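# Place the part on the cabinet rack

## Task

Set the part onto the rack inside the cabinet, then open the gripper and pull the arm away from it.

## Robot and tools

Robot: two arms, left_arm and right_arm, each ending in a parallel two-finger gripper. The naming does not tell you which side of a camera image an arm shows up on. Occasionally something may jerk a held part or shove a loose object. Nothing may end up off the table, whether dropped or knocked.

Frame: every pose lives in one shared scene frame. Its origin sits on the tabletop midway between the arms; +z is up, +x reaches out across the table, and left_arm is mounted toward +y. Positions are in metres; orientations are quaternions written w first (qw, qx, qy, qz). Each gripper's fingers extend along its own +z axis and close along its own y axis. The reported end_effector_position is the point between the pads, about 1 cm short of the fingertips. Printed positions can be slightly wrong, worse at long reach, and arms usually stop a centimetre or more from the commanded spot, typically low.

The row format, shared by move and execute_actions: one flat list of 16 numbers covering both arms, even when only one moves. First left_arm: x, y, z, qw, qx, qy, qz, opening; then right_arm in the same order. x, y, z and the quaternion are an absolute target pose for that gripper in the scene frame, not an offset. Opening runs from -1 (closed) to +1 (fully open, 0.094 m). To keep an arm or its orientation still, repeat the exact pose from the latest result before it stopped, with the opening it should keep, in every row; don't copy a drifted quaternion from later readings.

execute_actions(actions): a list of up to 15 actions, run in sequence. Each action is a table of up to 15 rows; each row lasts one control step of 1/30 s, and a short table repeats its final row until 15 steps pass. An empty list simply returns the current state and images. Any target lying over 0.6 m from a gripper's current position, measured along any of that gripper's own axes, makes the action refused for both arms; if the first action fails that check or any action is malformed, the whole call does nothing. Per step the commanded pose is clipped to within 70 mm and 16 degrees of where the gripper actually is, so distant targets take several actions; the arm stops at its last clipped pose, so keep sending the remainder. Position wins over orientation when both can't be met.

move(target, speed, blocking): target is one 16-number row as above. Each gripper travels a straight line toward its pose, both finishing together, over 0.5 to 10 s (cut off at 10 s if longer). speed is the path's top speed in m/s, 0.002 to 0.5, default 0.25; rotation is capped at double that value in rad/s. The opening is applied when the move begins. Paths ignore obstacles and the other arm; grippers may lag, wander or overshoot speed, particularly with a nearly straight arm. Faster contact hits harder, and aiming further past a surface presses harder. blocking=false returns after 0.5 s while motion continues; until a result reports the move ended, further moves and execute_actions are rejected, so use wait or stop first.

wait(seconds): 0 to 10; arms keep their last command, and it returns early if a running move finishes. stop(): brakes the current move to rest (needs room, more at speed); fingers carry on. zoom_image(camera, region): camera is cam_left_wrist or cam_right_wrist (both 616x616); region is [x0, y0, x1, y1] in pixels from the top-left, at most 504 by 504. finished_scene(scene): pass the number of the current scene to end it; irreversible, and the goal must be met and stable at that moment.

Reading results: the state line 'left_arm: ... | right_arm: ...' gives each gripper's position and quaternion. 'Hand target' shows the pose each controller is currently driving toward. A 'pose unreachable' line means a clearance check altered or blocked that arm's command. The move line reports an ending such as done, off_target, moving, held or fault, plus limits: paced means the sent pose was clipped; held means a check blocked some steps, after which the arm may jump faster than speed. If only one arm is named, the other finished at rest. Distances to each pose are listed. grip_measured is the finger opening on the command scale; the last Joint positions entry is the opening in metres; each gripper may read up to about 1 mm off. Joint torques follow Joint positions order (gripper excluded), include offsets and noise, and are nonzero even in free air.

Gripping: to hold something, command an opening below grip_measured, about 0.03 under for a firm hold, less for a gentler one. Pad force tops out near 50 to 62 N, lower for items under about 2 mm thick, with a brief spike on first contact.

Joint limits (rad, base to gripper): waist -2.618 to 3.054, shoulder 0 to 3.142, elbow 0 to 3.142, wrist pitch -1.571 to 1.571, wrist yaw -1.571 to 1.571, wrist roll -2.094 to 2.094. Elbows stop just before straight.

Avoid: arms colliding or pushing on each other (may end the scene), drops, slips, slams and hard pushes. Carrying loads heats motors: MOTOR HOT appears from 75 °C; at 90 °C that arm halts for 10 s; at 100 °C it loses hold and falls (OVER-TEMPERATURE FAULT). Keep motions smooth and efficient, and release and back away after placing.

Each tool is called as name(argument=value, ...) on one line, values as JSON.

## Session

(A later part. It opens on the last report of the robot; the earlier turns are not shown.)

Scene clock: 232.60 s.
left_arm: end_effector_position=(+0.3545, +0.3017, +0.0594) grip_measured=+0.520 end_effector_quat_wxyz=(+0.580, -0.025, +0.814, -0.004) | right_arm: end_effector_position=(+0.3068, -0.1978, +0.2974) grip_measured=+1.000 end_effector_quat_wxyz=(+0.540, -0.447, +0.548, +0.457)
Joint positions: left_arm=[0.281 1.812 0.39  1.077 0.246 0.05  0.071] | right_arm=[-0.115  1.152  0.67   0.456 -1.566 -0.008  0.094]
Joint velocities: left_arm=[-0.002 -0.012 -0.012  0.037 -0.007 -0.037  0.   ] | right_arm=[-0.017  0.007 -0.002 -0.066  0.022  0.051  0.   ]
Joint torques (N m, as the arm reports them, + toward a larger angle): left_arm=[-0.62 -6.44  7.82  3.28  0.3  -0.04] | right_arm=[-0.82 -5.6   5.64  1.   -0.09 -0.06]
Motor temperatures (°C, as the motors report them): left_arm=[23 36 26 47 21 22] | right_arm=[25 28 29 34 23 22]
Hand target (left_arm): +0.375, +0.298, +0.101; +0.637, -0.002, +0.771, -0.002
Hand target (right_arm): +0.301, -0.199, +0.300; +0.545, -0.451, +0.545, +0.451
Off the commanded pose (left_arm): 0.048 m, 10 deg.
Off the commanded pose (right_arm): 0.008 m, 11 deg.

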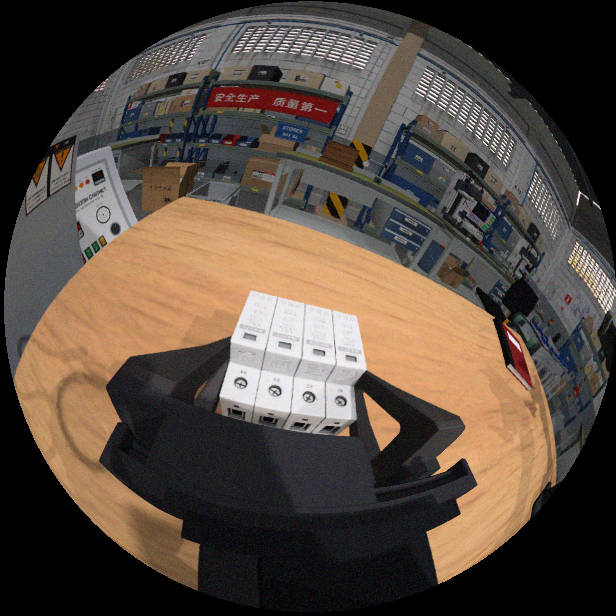

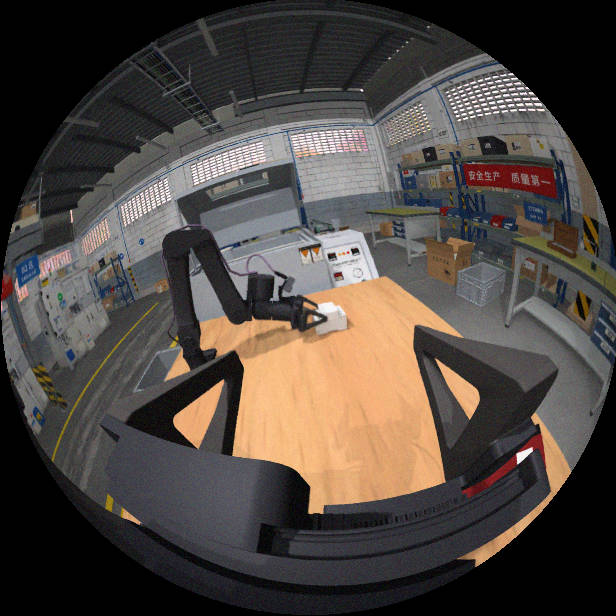

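move(target=[0.37,0.30,0.05,0.66,0,0.75,0,0.45,0.3,-0.2,0.3,0.5,-0.5,0.5,0.5,1], speed=0.03)

execute_actions(actions=[[[0.37,0.30,0.05,0.66,0,0.75,0,1,0.3,-0.2,0.3,0.5,-0.5,0.5,0.5,1]]])

Scene clock: 239.37 s.
left_arm: end_effector_position=(+0.3648, +0.3017, +0.0537) grip_measured=+0.520 end_effector_quat_wxyz=(+0.651, -0.002, +0.759, +0.011) | right_arm: end_effector_position=(+0.3068, -0.1978, +0.2974) grip_measured=+1.000 end_effector_quat_wxyz=(+0.540, -0.447, +0.548, +0.457)
Joint positions: left_arm=[0.281 2.125 0.39  1.578 0.262 0.055 0.071] | right_arm=[-0.115  1.152  0.67   0.456 -1.566 -0.008  0.094]
Joint velocities: left_arm=[-0.002  0.012 -0.007  0.007  0.066 -0.066 -0.   ] | right_arm=[-0.017 -0.012 -0.012 -0.095  0.022  0.037  0.   ]
Joint torques (N m, as the arm reports them, + toward a larger angle): left_arm=[ 0.31 -4.93  4.42  2.14  0.29 -0.12] | right_arm=[-0.78 -5.41  5.96  0.97 -0.12 -0.05]
Motor temperatures (°C, as the motors report them): left_arm=[23 35 26 46 21 22] | right_arm=[25 28 29 34 23 22]
Hand target (left_arm): +0.370, +0.300, +0.050; +0.651, +0.002, +0.759, -0.001
Hand target (right_arm): +0.301, -0.199, +0.300; +0.545, -0.451, +0.545, +0.451
Off the commanded pose (left_arm): 0.007 m, 2 deg.
Off the commanded pose (right_arm): 0.008 m, 11 deg.
joint sent to its limit (left arm) — the command would take joint 4 (wrist pitch) past its upper limit, so that joint was sent only as far as its limit.
joint sent to its limit (right arm) — the command would take joint 5 (wrist yaw) past its lower limit, so that joint was sent only as far as its limit.
move: off_target (right_arm)

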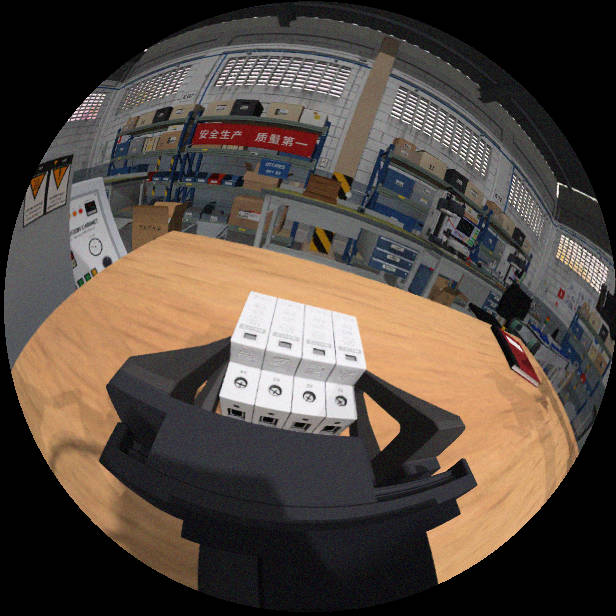

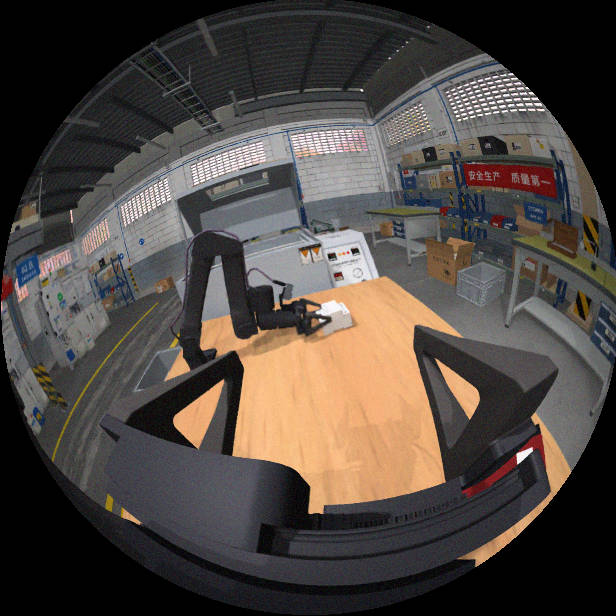

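Scene clock: 239.87 s.
left_arm: end_effector_position=(+0.3632, +0.2991, +0.0436) grip_measured=+1.000 end_effector_quat_wxyz=(+0.641, -0.003, +0.768, +0.001) | right_arm: end_effector_position=(+0.3068, -0.1978, +0.2974) grip_measured=+1.000 end_effector_quat_wxyz=(+0.540, -0.447, +0.548, +0.457)
Joint positions: left_arm=[0.281 2.145 0.39  1.569 0.275 0.049 0.094] | right_arm=[-0.115  1.152  0.67   0.456 -1.566 -0.008  0.094]
Joint velocities: left_arm=[ 0.002 -0.002  0.002 -0.095 -0.022 -0.007  0.   ] | right_arm=[ 0.002 -0.017 -0.012 -0.066 -0.007  0.081  0.   ]
Joint torques (N m, as the arm reports them, + toward a larger angle): left_arm=[ 0.27 -6.53  4.34  2.25  0.15 -0.05] | right_arm=[-0.75 -5.49  5.91  1.01 -0.07 -0.06]
Motor temperatures (°C, as the motors report them): left_arm=[23 35 26 46 21 22] | right_arm=[25 28 29 34 23 22]
Hand target (left_arm): +0.370, +0.300, +0.050; +0.651, +0.001, +0.759, -0.001
Hand target (right_arm): +0.301, -0.199, +0.300; +0.545, -0.451, +0.545, +0.451
Off the commanded pose (left_arm): 0.009 m, 3 deg.
Off the commanded pose (right_arm): 0.008 m, 11 deg.
joint sent to its limit (left arm) — the command would take joint 4 (wrist pitch) past its upper limit, so that joint was sent only as far as its limit.
joint sent to its limit (right arm) — the command would take joint 5 (wrist yaw) past its lower limit, so that joint was sent only as far as its limit.

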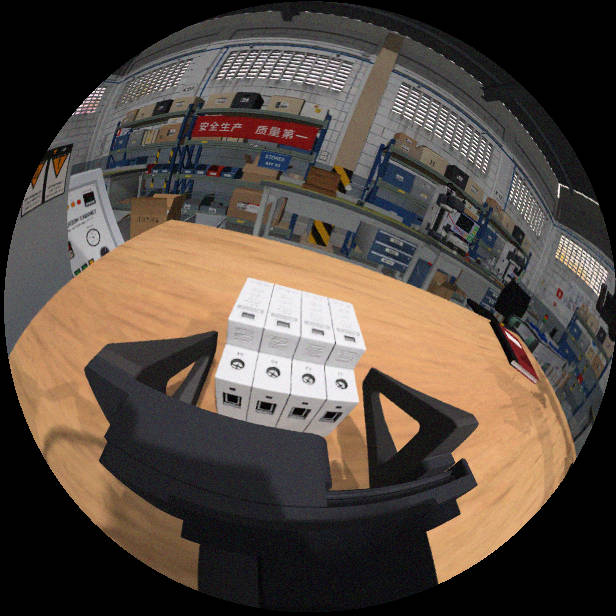

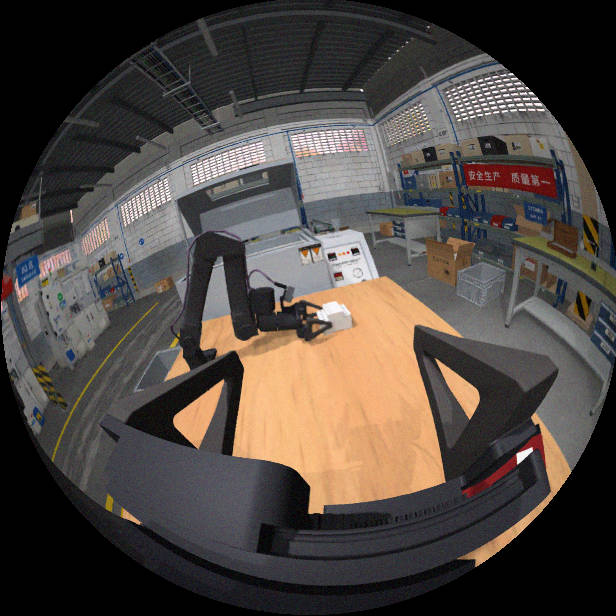

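move(target=[0.30,0.30,0.15,0.5,0,0.866,0,1,0.3,0.05,0.33,0.5,-0.5,0.5,0.5,1])

move(target=[0.05,0.70,0.38,0.3,-0.64,0.64,0.3,-1,0.3,0.05,0.33,0.5,-0.5,0.5,0.5,1])

Scene clock: 246.97 s.
left_arm: end_effector_position=(+0.2918, +0.2947, +0.1289) grip_measured=+1.000 end_effector_quat_wxyz=(+0.480, -0.007, +0.877, -0.008) | right_arm: end_effector_position=(+0.2963, +0.0470, +0.3146) grip_measured=+1.000 end_effector_quat_wxyz=(-0.485, +0.502, -0.514, -0.498)
Joint positions: left_arm=[0.335 1.14  0.518 0.025 0.29  0.168 0.094] | right_arm=[ 0.748  1.507  1.035  0.42  -0.889 -0.014  0.094]
Joint velocities: left_arm=[-0.007 -0.007 -0.002 -0.022 -0.037 -0.037  0.   ] | right_arm=[ 0.002 -0.032  0.012 -0.022  0.022 -0.095  0.   ]
Joint torques (N m, as the arm reports them, + toward a larger angle): left_arm=[ 0.65 -3.27 10.51  2.    0.14  0.06] | right_arm=[ 0.37 -6.47 10.05  1.32  0.05 -0.11]
Motor temperatures (°C, as the motors report them): left_arm=[23 35 26 44 21 22] | right_arm=[25 28 29 34 23 22]
Hand target (left_arm): +0.300, +0.300, +0.150; +0.501, -0.002, +0.866, +0.001
Hand target (right_arm): +0.298, +0.050, +0.327; +0.497, -0.505, +0.503, +0.495
Off the commanded pose (left_arm): 0.023 m, 3 deg.
Off the commanded pose (right_arm): 0.016 m, 2 deg.
move: off_target (left_arm, right_arm)

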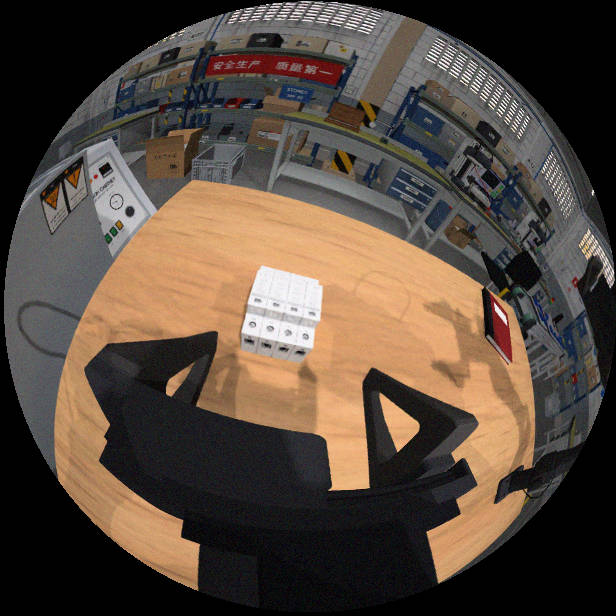

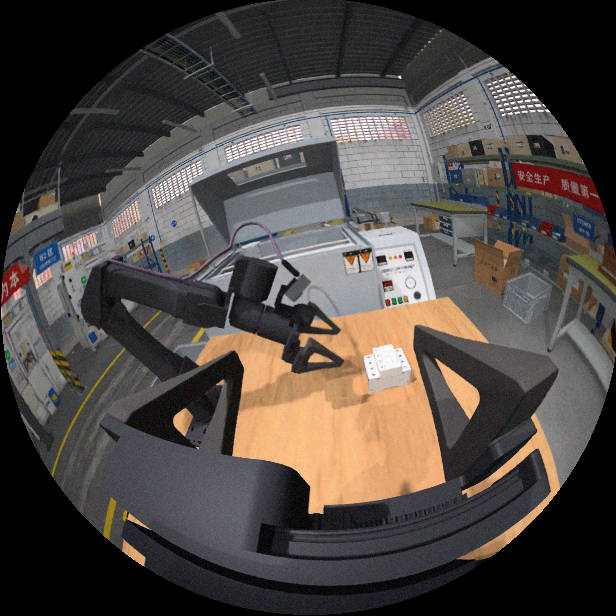

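Scene clock: 250.97 s.
left_arm: end_effector_position=(+0.0559, +0.7009, +0.3641) grip_measured=-0.990 end_effector_quat_wxyz=(-0.296, +0.640, -0.650, -0.285) | right_arm: end_effector_position=(+0.2964, +0.0471, +0.3168) grip_measured=+1.000 end_effector_quat_wxyz=(-0.488, +0.501, -0.512, -0.499)
Joint positions: left_arm=[ 1.276  1.919  2.382 -1.205 -0.197 -0.19   0.   ] | right_arm=[ 0.748  1.507  1.035  0.433 -0.889 -0.008  0.094]
Joint velocities: left_arm=[-0.002 -0.002 -0.007 -0.022 -0.022  0.007 -0.   ] | right_arm=[ 0.012  0.002 -0.002  0.007  0.007  0.051  0.   ]
Joint torques (N m, as the arm reports them, + toward a larger angle): left_arm=[ 0.48 -7.99  8.91  1.84 -0.24 -0.06] | right_arm=[-0.09 -6.01  9.82  1.48 -0.04  0.05]
Motor temperatures (°C, as the motors report them): left_arm=[23 35 26 44 21 22] | right_arm=[25 28 29 34 23 22]
Hand target (left_arm): +0.050, +0.701, +0.379; -0.307, +0.641, -0.637, -0.299
Hand target (right_arm): +0.300, +0.050, +0.330; +0.500, -0.500, +0.500, +0.500
Off the commanded pose (left_arm): 0.017 m, 2 deg.
Off the commanded pose (right_arm): 0.014 m, 2 deg.
move: off_target (left_arm, right_arm)

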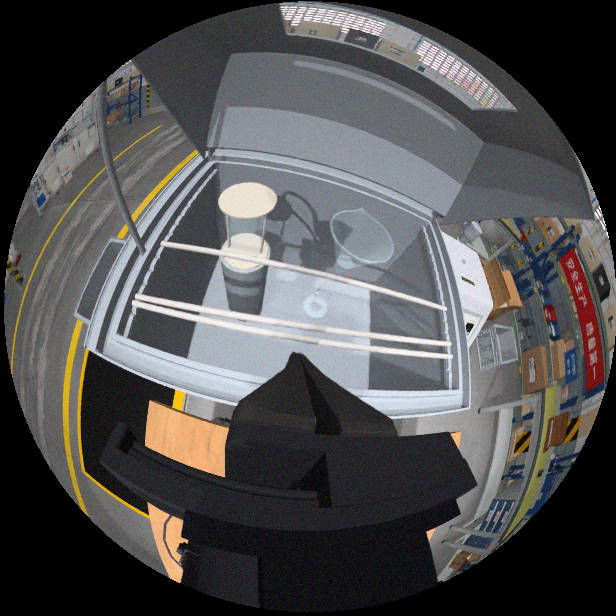

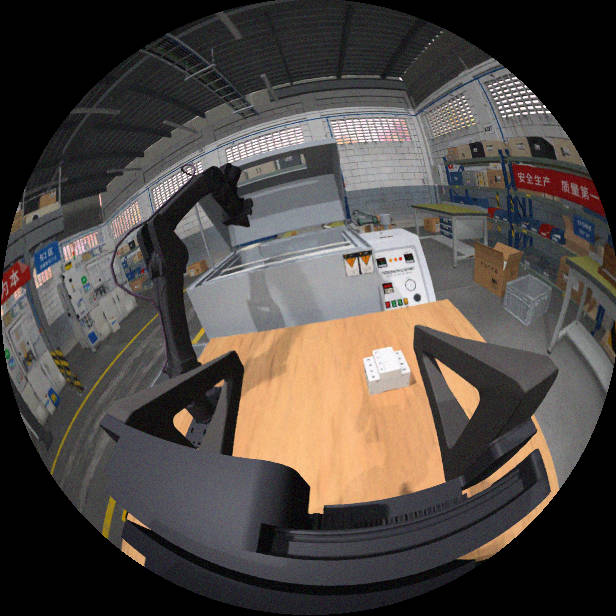

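move(target=[-0.05,0.73,0.30,0.32,-0.63,0.63,0.32,-1,0.3,0.05,0.33,0.5,-0.5,0.5,0.5,1], speed=0.1)

zoom_image(camera="cam_right_wrist", region=[150,150,350,310])

Scene clock: 263.70 s.
left_arm: end_effector_position=(-0.0501, +0.7306, +0.2801) grip_measured=-0.990 end_effector_quat_wxyz=(-0.301, +0.642, -0.637, -0.303) | right_arm: end_effector_position=(+0.2964, +0.0471, +0.3168) grip_measured=+1.000 end_effector_quat_wxyz=(-0.488, +0.501, -0.512, -0.500)
Joint positions: left_arm=[ 1.566  1.745  1.743 -0.687 -0.006 -0.005  0.   ] | right_arm=[ 0.748  1.507  1.035  0.433 -0.889 -0.008  0.094]
Joint velocities: left_arm=[-0.007 -0.017 -0.002  0.022  0.066  0.051 -0.   ] | right_arm=[ 0.007 -0.007 -0.012  0.007  0.081 -0.007  0.   ]
Joint torques (N m, as the arm reports them, + toward a larger angle): left_arm=[  0.39 -10.39   6.63   2.25   0.09   0.05] | right_arm=[-0.1  -5.84 10.    1.48 -0.05  0.07]
Motor temperatures (°C, as the motors report them): left_arm=[23 36 26 42 21 22] | right_arm=[25 28 30 35 23 22]
Hand target (left_arm): -0.050, +0.729, +0.300; -0.321, +0.630, -0.631, -0.320
Hand target (right_arm): +0.300, +0.050, +0.330; +0.500, -0.500, +0.500, +0.500
Off the commanded pose (left_arm): 0.020 m, 3 deg.
Off the commanded pose (right_arm): 0.014 m, 2 deg.
move: off_target (left_arm, right_arm)

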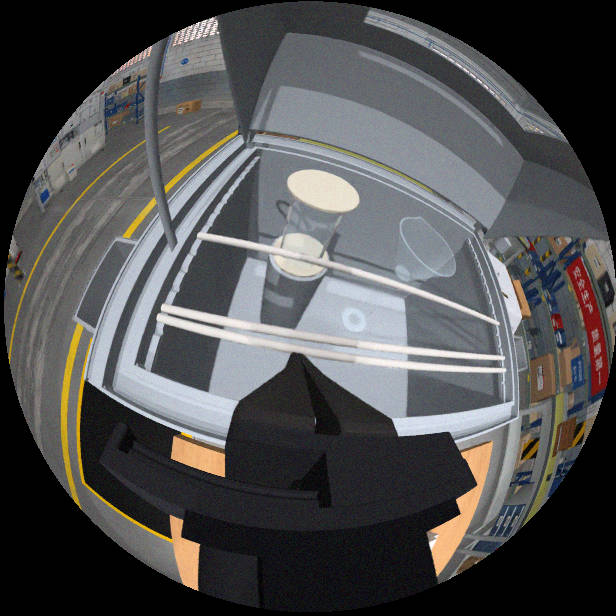

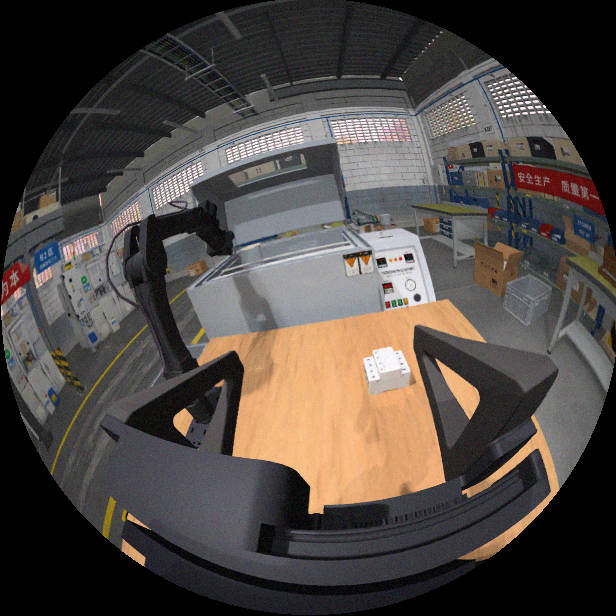

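Region (150, 150, 350, 310) of cam_right_wrist's 616x616 image, scaled by 2.520, with more detail than that image has; it fills the top 403 rows of this view, and the rest is white.

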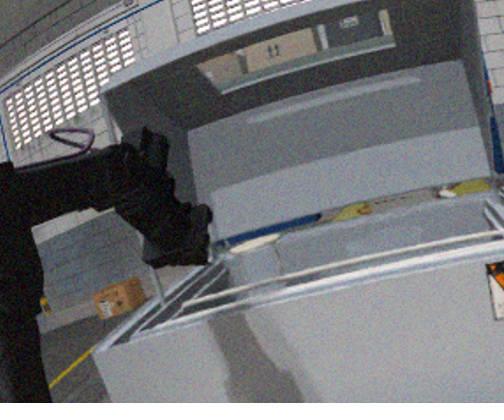

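move(target=[-0.05,0.76,0.25,0.32,-0.63,0.63,0.32,-1,0.3,0.05,0.33,0.5,-0.5,0.5,0.5,1], speed=0.05)

zoom_image(camera="cam_left_wrist", region=[150,200,450,440])

Scene clock: 276.27 s.
left_arm: end_effector_position=(-0.0500, +0.7566, +0.2428) grip_measured=-0.990 end_effector_quat_wxyz=(-0.309, +0.637, -0.634, -0.311) | right_arm: end_effector_position=(+0.2964, +0.0471, +0.3168) grip_measured=+1.000 end_effector_quat_wxyz=(-0.488, +0.501, -0.512, -0.500)
Joint positions: left_arm=[ 1.566  1.806  1.647 -0.504 -0.005 -0.005  0.   ] | right_arm=[ 0.748  1.507  1.035  0.433 -0.889 -0.008  0.094]
Joint velocities: left_arm=[ 0.002 -0.007 -0.012 -0.037 -0.007  0.037 -0.001] | right_arm=[-0.007  0.002 -0.007  0.022  0.066 -0.022  0.   ]
Joint torques (N m, as the arm reports them, + toward a larger angle): left_arm=[ 0.25 -8.93  6.9   2.29  0.06  0.05] | right_arm=[-0.05 -5.96 10.04  1.52 -0.04 -0.03]
Motor temperatures (°C, as the motors report them): left_arm=[23 37 26 42 21 22] | right_arm=[25 28 31 35 23 22]
Hand target (left_arm): -0.050, +0.760, +0.250; -0.320, +0.630, -0.631, -0.320
Hand target (right_arm): +0.300, +0.050, +0.330; +0.500, -0.500, +0.500, +0.500
Off the commanded pose (left_arm): 0.008 m, 2 deg.
Off the commanded pose (right_arm): 0.014 m, 2 deg.
move: off_target (right_arm)

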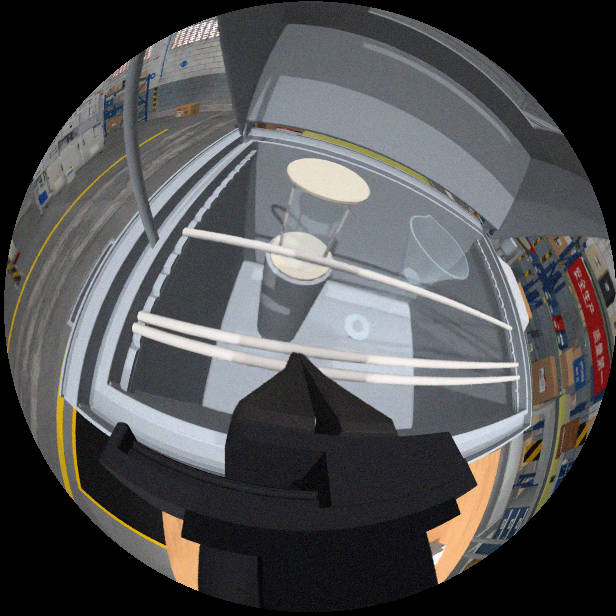

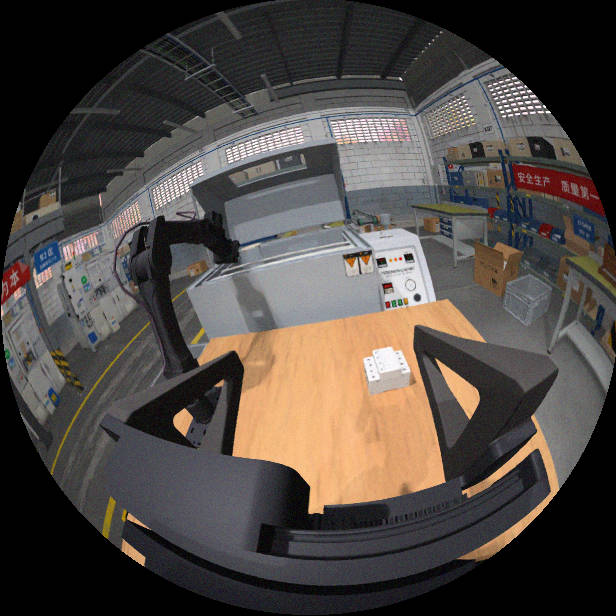

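Region (150, 200, 450, 440) of cam_left_wrist's 616x616 image, scaled by 1.680, with more detail than that image has; it fills the top 403 rows of this view, and the rest is white.

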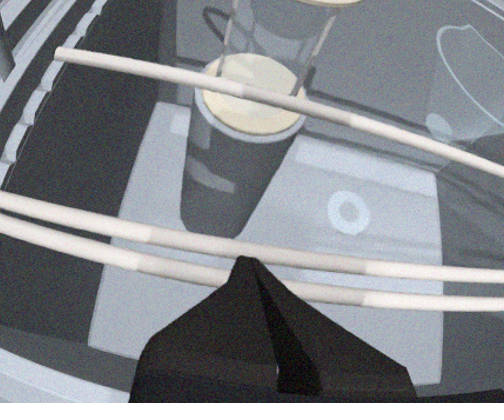

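move(target=[-0.05,0.765,0.225,0.32,-0.63,0.63,0.32,-1,0.3,0.05,0.33,0.5,-0.5,0.5,0.5,1], speed=0.02)

zoom_image(camera="cam_left_wrist", region=[150,200,450,440])

Scene clock: 283.70 s.
left_arm: end_effector_position=(-0.0500, +0.7604, +0.2209) grip_measured=-0.990 end_effector_quat_wxyz=(-0.310, +0.637, -0.633, -0.312) | right_arm: end_effector_position=(+0.2964, +0.0471, +0.3168) grip_measured=+1.000 end_effector_quat_wxyz=(-0.488, +0.501, -0.512, -0.500)
Joint positions: left_arm=[ 1.566  1.816  1.57  -0.415 -0.005 -0.005  0.   ] | right_arm=[ 0.748  1.507  1.035  0.433 -0.889 -0.008  0.094]
Joint velocities: left_arm=[-0.007 -0.007  0.002 -0.007  0.007 -0.081  0.001] | right_arm=[-0.007  0.007 -0.002 -0.007  0.037  0.022  0.   ]
Joint torques (N m, as the arm reports them, + toward a larger angle): left_arm=[ 0.24 -8.52  6.8   2.29  0.06  0.04] | right_arm=[ 0.03 -5.81  9.86  1.52 -0.01  0.02]
Motor temperatures (°C, as the motors report them): left_arm=[23 37 26 42 21 22] | right_arm=[25 28 31 36 23 22]
Hand target (left_arm): -0.050, +0.765, +0.225; -0.320, +0.630, -0.631, -0.320
Hand target (right_arm): +0.300, +0.050, +0.330; +0.500, -0.500, +0.500, +0.500
Off the commanded pose (left_arm): 0.006 m, 2 deg.
Off the commanded pose (right_arm): 0.014 m, 2 deg.
move: off_target (right_arm)

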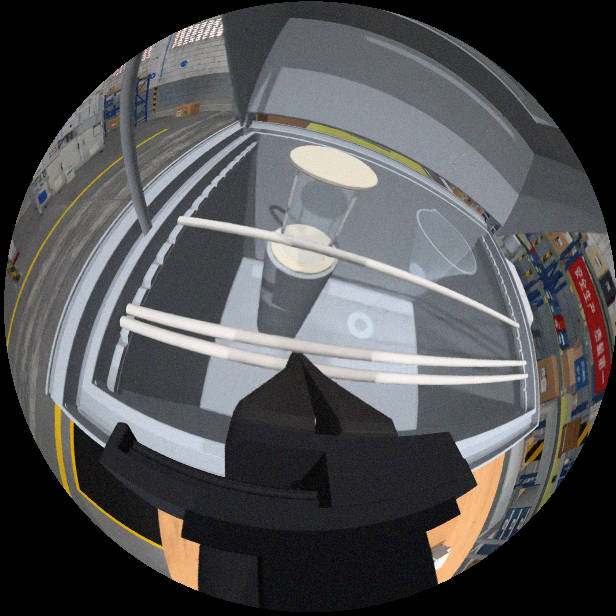

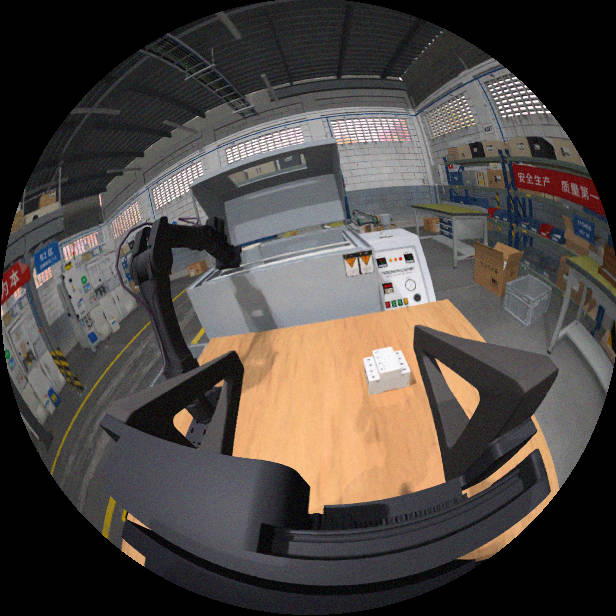

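Region (150, 200, 450, 440) of cam_left_wrist's 616x616 image, scaled by 1.680, with more detail than that image has; it fills the top 403 rows of this view, and the rest is white.

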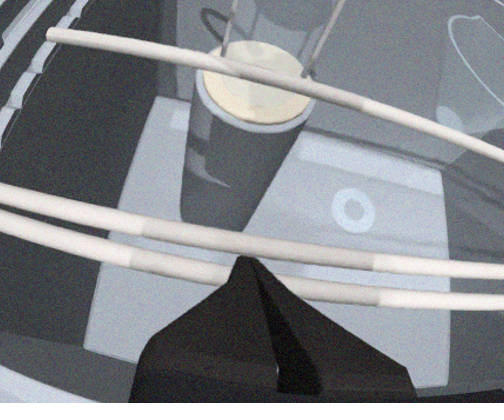

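move(target=[-0.05,0.773,0.208,0.32,-0.63,0.63,0.32,-1,0.3,0.05,0.33,0.5,-0.5,0.5,0.5,1], speed=0.015)

zoom_image(camera="cam_left_wrist", region=[150,200,450,440])

Scene clock: 289.13 s.
left_arm: end_effector_position=(-0.0500, +0.7698, +0.2037) grip_measured=-0.990 end_effector_quat_wxyz=(-0.311, +0.637, -0.633, -0.313) | right_arm: end_effector_position=(+0.2964, +0.0471, +0.3168) grip_measured=+1.000 end_effector_quat_wxyz=(-0.488, +0.501, -0.512, -0.500)
Joint positions: left_arm=[ 1.566  1.853  1.547 -0.352 -0.005 -0.005  0.   ] | right_arm=[ 0.748  1.507  1.035  0.433 -0.889 -0.008  0.094]
Joint velocities: left_arm=[-0.012  0.012  0.002 -0.007  0.007 -0.007 -0.001] | right_arm=[-0.007  0.012 -0.002 -0.022 -0.051 -0.051  0.   ]
Joint torques (N m, as the arm reports them, + toward a larger angle): left_arm=[ 0.23 -9.1   6.69  2.28  0.06  0.05] | right_arm=[ 0.02 -5.76  9.94  1.51 -0.02  0.02]
Motor temperatures (°C, as the motors report them): left_arm=[23 37 26 42 21 22] | right_arm=[25 28 31 36 23 22]
Hand target (left_arm): -0.050, +0.773, +0.208; -0.320, +0.630, -0.631, -0.320
Hand target (right_arm): +0.300, +0.050, +0.330; +0.500, -0.500, +0.500, +0.500
Off the commanded pose (left_arm): 0.005 m, 2 deg.
Off the commanded pose (right_arm): 0.014 m, 2 deg.
move: off_target (right_arm)

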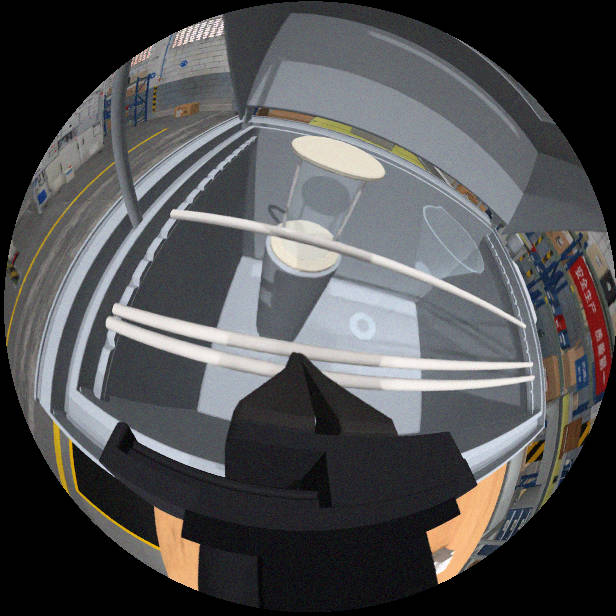

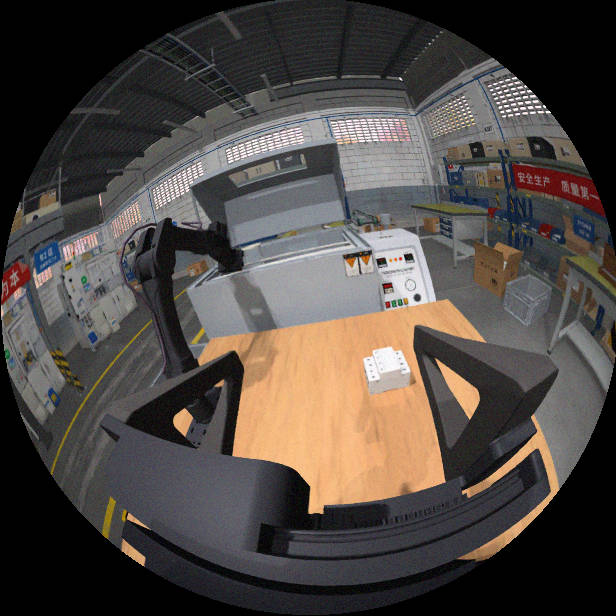

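Region (150, 200, 450, 440) of cam_left_wrist's 616x616 image, scaled by 1.680, with more detail than that image has; it fills the top 403 rows of this view, and the rest is white.

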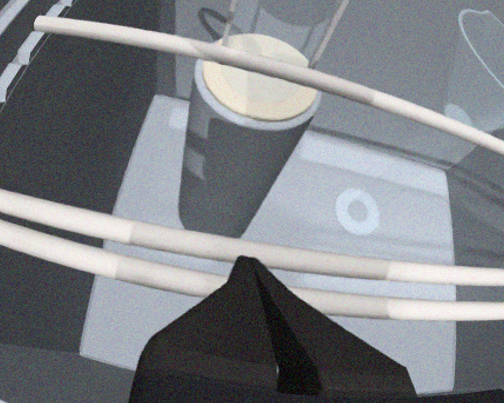

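move(target=[-0.05,0.781,0.19,0.32,-0.63,0.63,0.32,-1,0.3,0.05,0.33,0.5,-0.5,0.5,0.5,1], speed=0.015)

zoom_image(camera="cam_left_wrist", region=[150,200,450,440])

Scene clock: 293.87 s.
left_arm: end_effector_position=(-0.0499, +0.7824, +0.1991) grip_measured=-0.990 end_effector_quat_wxyz=(-0.325, +0.630, -0.626, -0.326) | right_arm: end_effector_position=(+0.2964, +0.0471, +0.3168) grip_measured=+1.000 end_effector_quat_wxyz=(-0.488, +0.501, -0.512, -0.500)
Joint positions: left_arm=[ 1.566  1.881  1.532 -0.265 -0.005 -0.005  0.   ] | right_arm=[ 0.748  1.507  1.035  0.433 -0.889 -0.008  0.094]
Joint velocities: left_arm=[-0.007  0.007 -0.002  0.022 -0.022 -0.051  0.001] | right_arm=[-0.002  0.007  0.007 -0.037 -0.007 -0.051  0.   ]
Joint torques (N m, as the arm reports them, + toward a larger angle): left_arm=[ 0.23 -8.59  6.14  2.04  0.06  0.04] | right_arm=[-0.01 -5.8  10.    1.49  0.02  0.03]
Motor temperatures (°C, as the motors report them): left_arm=[23 37 26 42 21 22] | right_arm=[25 29 31 36 23 22]
Hand target (left_arm): -0.050, +0.781, +0.190; -0.320, +0.630, -0.631, -0.320
Hand target (right_arm): +0.300, +0.050, +0.330; +0.500, -0.500, +0.500, +0.500
Off the commanded pose (left_arm): 0.009 m, 1 deg.
Off the commanded pose (right_arm): 0.014 m, 2 deg.
move: off_target (right_arm)

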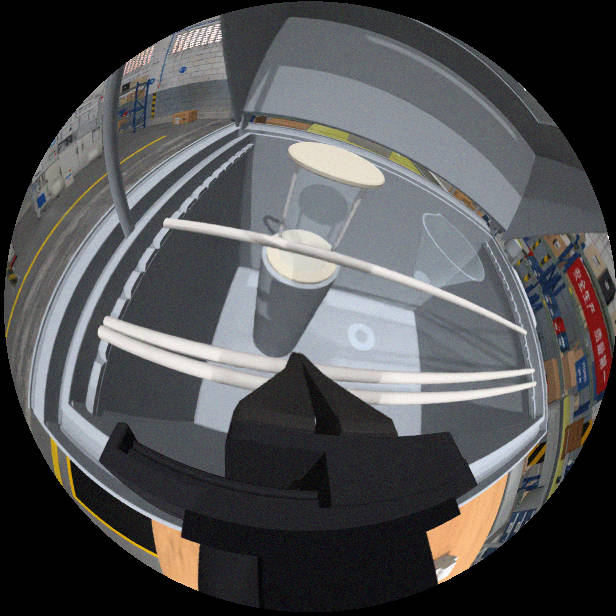

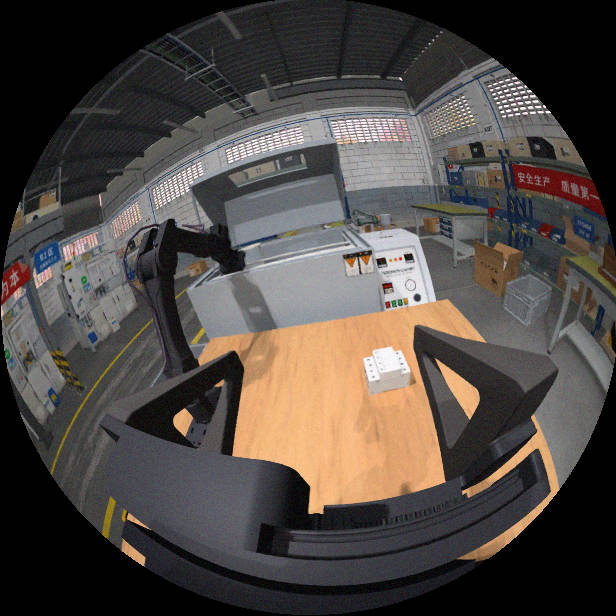

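Region (150, 200, 450, 440) of cam_left_wrist's 616x616 image, scaled by 1.680, with more detail than that image has; it fills the top 403 rows of this view, and the rest is white.

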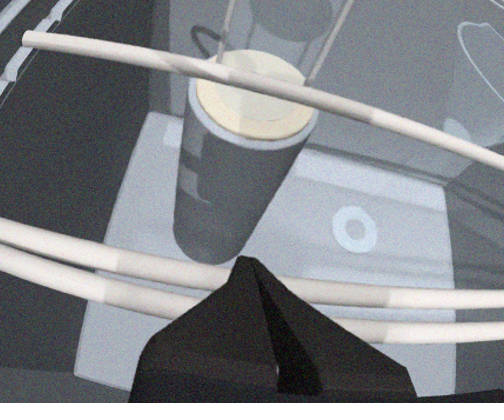

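move(target=[-0.05,0.80,0.188,0.32,-0.63,0.63,0.32,-1,0.3,0.05,0.33,0.5,-0.5,0.5,0.5,1], speed=0.01)

zoom_image(camera="cam_left_wrist", region=[50,150,550,440])

Scene clock: 303.43 s.
left_arm: end_effector_position=(-0.0499, +0.8004, +0.1955) grip_measured=-0.990 end_effector_quat_wxyz=(-0.331, +0.626, -0.623, -0.332) | right_arm: end_effector_position=(+0.2964, +0.0471, +0.3169) grip_measured=+1.000 end_effector_quat_wxyz=(-0.488, +0.501, -0.512, -0.500)
Joint positions: left_arm=[ 1.566  1.944  1.585 -0.236 -0.005 -0.005  0.   ] | right_arm=[ 0.748  1.507  1.035  0.433 -0.889 -0.008  0.094]
Joint velocities: left_arm=[ 0.012  0.002 -0.007 -0.066 -0.007 -0.022 -0.   ] | right_arm=[ 0.002  0.002  0.007 -0.051 -0.022  0.007  0.   ]
Joint torques (N m, as the arm reports them, + toward a larger angle): left_arm=[ 0.23 -8.17  9.17  1.52  0.05  0.04] | right_arm=[-0.1  -5.95  9.66  1.51 -0.03 -0.01]
Motor temperatures (°C, as the motors report them): left_arm=[23 37 26 41 21 22] | right_arm=[25 29 31 36 23 22]
Hand target (left_arm): -0.050, +0.800, +0.188; -0.321, +0.630, -0.630, -0.321
Hand target (right_arm): +0.300, +0.050, +0.330; +0.500, -0.500, +0.500, +0.500
Off the commanded pose (left_arm): 0.008 m, 2 deg.
Off the commanded pose (right_arm): 0.014 m, 2 deg.
move: off_target (right_arm)

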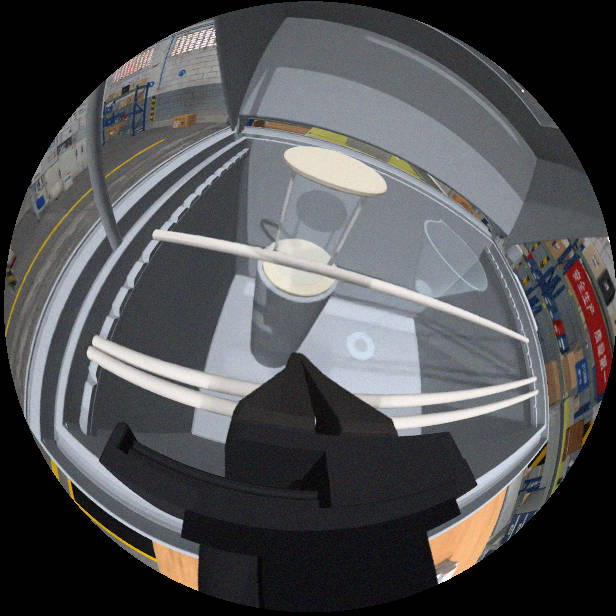

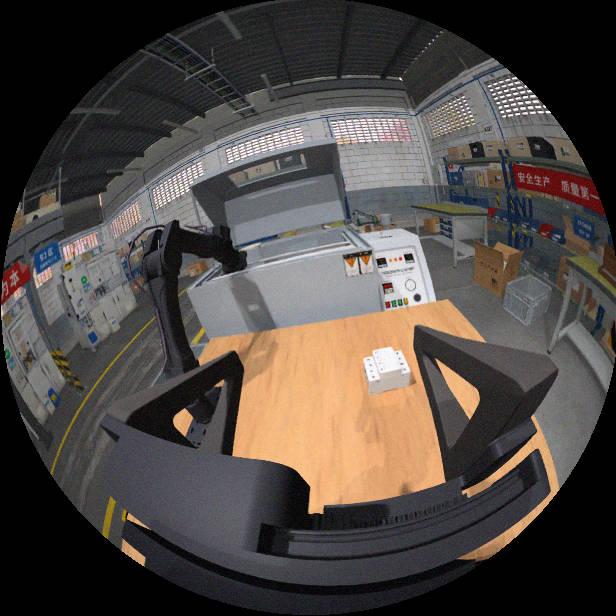

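Region (50, 150, 550, 440) of cam_left_wrist's 616x616 image, scaled by 1.008, with more detail than that image has; it fills the top 292 rows of this view, and the rest is white.

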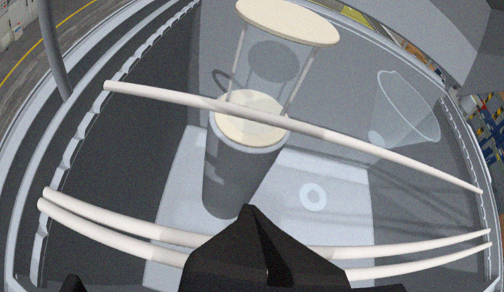

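move(target=[-0.05,0.78,0.27,0.32,-0.63,0.63,0.32,-1,0.3,0.05,0.33,0.5,-0.5,0.5,0.5,1], speed=0.05)

move(target=[-0.05,0.76,0.25,0.38,-0.925,0,0,-0.4,0.3,0.05,0.33,0.5,-0.5,0.5,0.5,1], speed=0.1)

Scene clock: 324.07 s.
left_arm: end_effector_position=(-0.0500, +0.7794, +0.2340) grip_measured=-0.990 end_effector_quat_wxyz=(-0.296, +0.644, -0.640, -0.298) | right_arm: end_effector_position=(+0.2964, +0.0471, +0.3169) grip_measured=+1.000 end_effector_quat_wxyz=(-0.488, +0.501, -0.512, -0.500)
Joint positions: left_arm=[ 1.566  1.925  1.799 -0.578 -0.005 -0.005  0.   ] | right_arm=[ 0.748  1.507  1.035  0.433 -0.889 -0.008  0.094]
Joint velocities: left_arm=[ 0.007 -0.012  0.007 -0.037  0.051  0.066  0.001] | right_arm=[ 0.017 -0.012 -0.002 -0.139  0.007 -0.051  0.   ]
Joint torques (N m, as the arm reports them, + toward a larger angle): left_arm=[  0.19 -11.97  10.37   1.89   0.04   0.03] | right_arm=[-0.05 -5.9   9.92  1.52 -0.02  0.02]
Motor temperatures (°C, as the motors report them): left_arm=[23 37 26 39 21 22] | right_arm=[25 29 31 36 23 22]
Hand target (left_arm): -0.050, +0.779, +0.270; -0.320, +0.631, -0.630, -0.320
Hand target (right_arm): +0.300, +0.050, +0.330; +0.500, -0.500, +0.500, +0.500
Off the commanded pose (left_arm): 0.036 m, 4 deg.
Off the commanded pose (right_arm): 0.014 m, 2 deg.
move: off_target (left_arm, right_arm)

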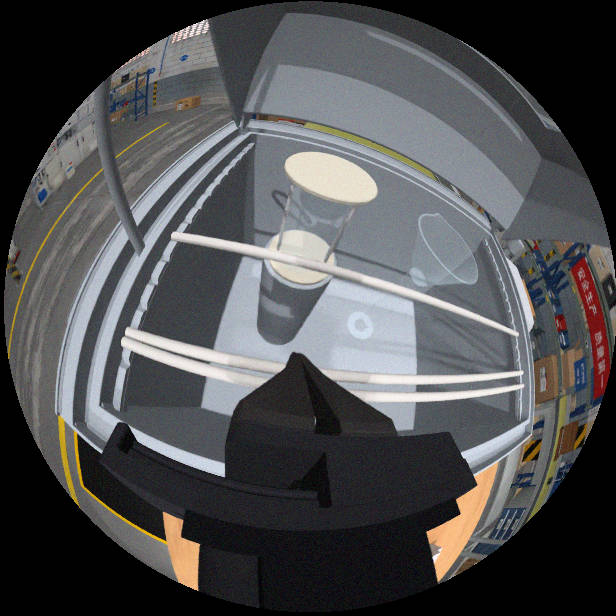

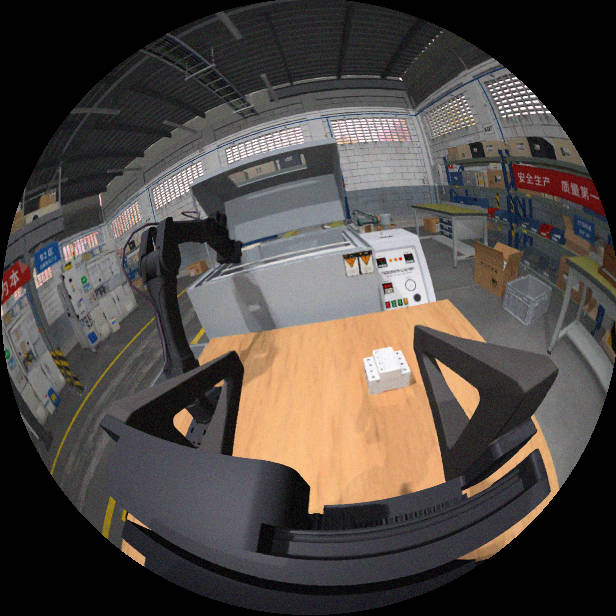

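Scene clock: 332.30 s.
left_arm: end_effector_position=(-0.0498, +0.7557, +0.2349) grip_measured=-0.401 end_effector_quat_wxyz=(-0.365, +0.931, -0.001, -0.002) | right_arm: end_effector_position=(+0.2964, +0.0471, +0.3169) grip_measured=+1.000 end_effector_quat_wxyz=(-0.488, +0.501, -0.512, -0.500)
Joint positions: left_arm=[ 1.566  1.926  1.889 -0.786 -0.004 -1.569  0.028] | right_arm=[ 0.748  1.507  1.035  0.433 -0.889 -0.008  0.094]
Joint velocities: left_arm=[-0.002 -0.012 -0.012 -0.022 -0.022 -0.037  0.001] | right_arm=[ 0.002 -0.012 -0.017  0.007 -0.022  0.051  0.   ]
Joint torques (N m, as the arm reports them, + toward a larger angle): left_arm=[ 0.19 -8.97 10.3   1.67  0.03  0.  ] | right_arm=[ 0.05 -5.9   9.93  1.51 -0.04  0.01]
Motor temperatures (°C, as the motors report them): left_arm=[23 37 27 39 21 22] | right_arm=[25 29 31 36 23 22]
Hand target (left_arm): -0.050, +0.760, +0.250; -0.380, +0.925, +0.000, -0.000
Hand target (right_arm): +0.300, +0.050, +0.330; +0.500, -0.500, +0.500, +0.500
Off the commanded pose (left_arm): 0.016 m, 2 deg.
Off the commanded pose (right_arm): 0.014 m, 2 deg.
move: off_target (left_arm, right_arm)

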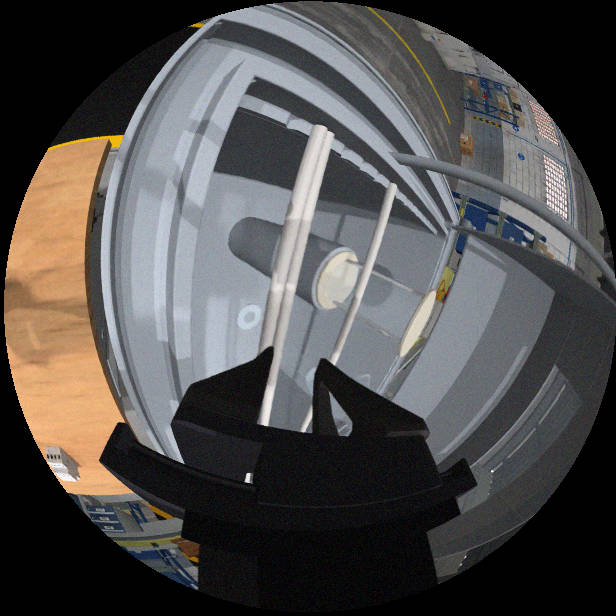

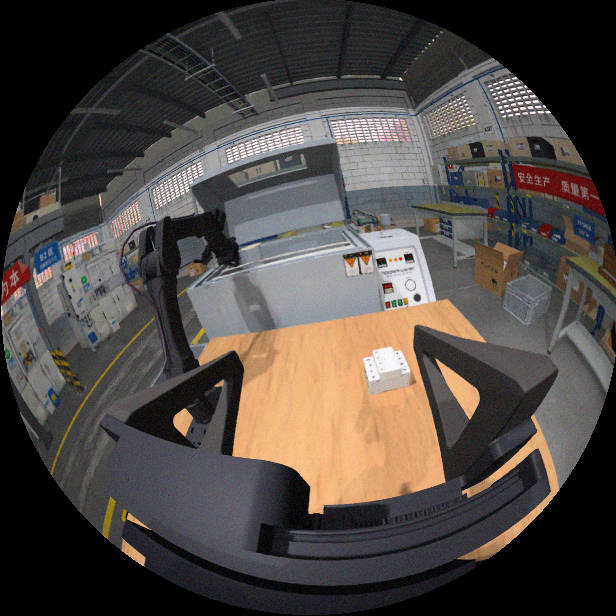

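move(target=[-0.05,0.775,0.235,0.38,-0.925,0,0,-0.4,0.3,0.05,0.33,0.5,-0.5,0.5,0.5,1], speed=0.02)

zoom_image(camera="cam_left_wrist", region=[150,200,450,440])

Scene clock: 341.00 s.
left_arm: end_effector_position=(-0.0496, +0.7637, +0.2091) grip_measured=-0.401 end_effector_quat_wxyz=(-0.346, +0.938, +0.000, -0.001) | right_arm: end_effector_position=(+0.2964, +0.0471, +0.3169) grip_measured=+1.000 end_effector_quat_wxyz=(-0.488, +0.501, -0.512, -0.500)
Joint positions: left_arm=[ 1.566  1.98   1.889 -0.773 -0.003 -1.572  0.028] | right_arm=[ 0.748  1.507  1.035  0.433 -0.889 -0.008  0.094]
Joint velocities: left_arm=[ 0.012  0.007 -0.002 -0.007 -0.051  0.007  0.   ] | right_arm=[ 0.002 -0.002 -0.012  0.051 -0.022  0.037  0.   ]
Joint torques (N m, as the arm reports them, + toward a larger angle): left_arm=[ 0.24 -9.99 10.78  1.91  0.03  0.01] | right_arm=[-0.14 -5.89  9.91  1.5  -0.02 -0.01]
Motor temperatures (°C, as the motors report them): left_arm=[23 37 27 38 21 22] | right_arm=[25 29 31 36 23 22]
Hand target (left_arm): -0.050, +0.773, +0.235; -0.380, +0.925, -0.000, -0.000
Hand target (right_arm): +0.300, +0.050, +0.330; +0.500, -0.500, +0.500, +0.500
Off the commanded pose (left_arm): 0.028 m, 4 deg.
Off the commanded pose (right_arm): 0.014 m, 2 deg.
move: off_target (left_arm, right_arm)

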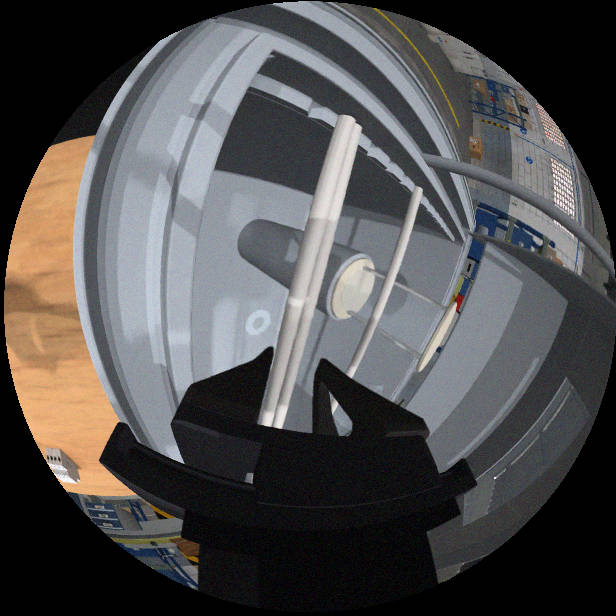

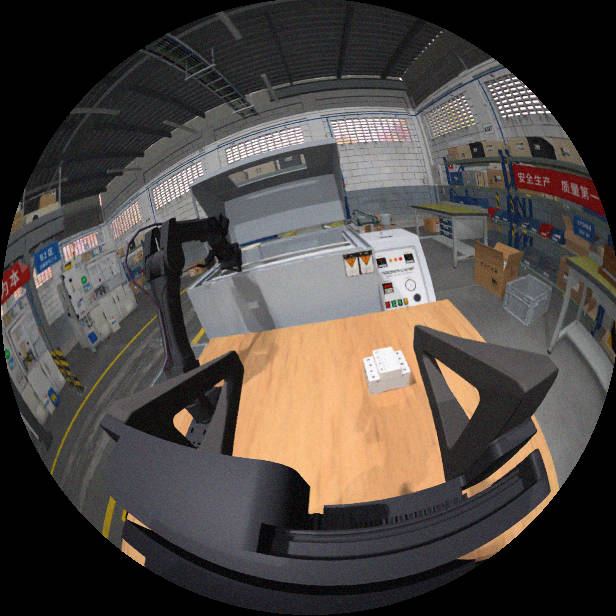

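Region (150, 200, 450, 440) of cam_left_wrist's 616x616 image, scaled by 1.680, with more detail than that image has; it fills the top 403 rows of this view, and the rest is white.

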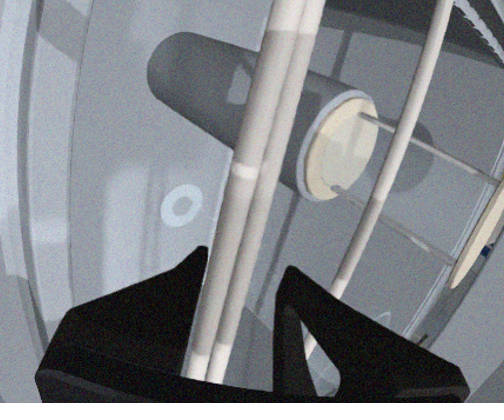

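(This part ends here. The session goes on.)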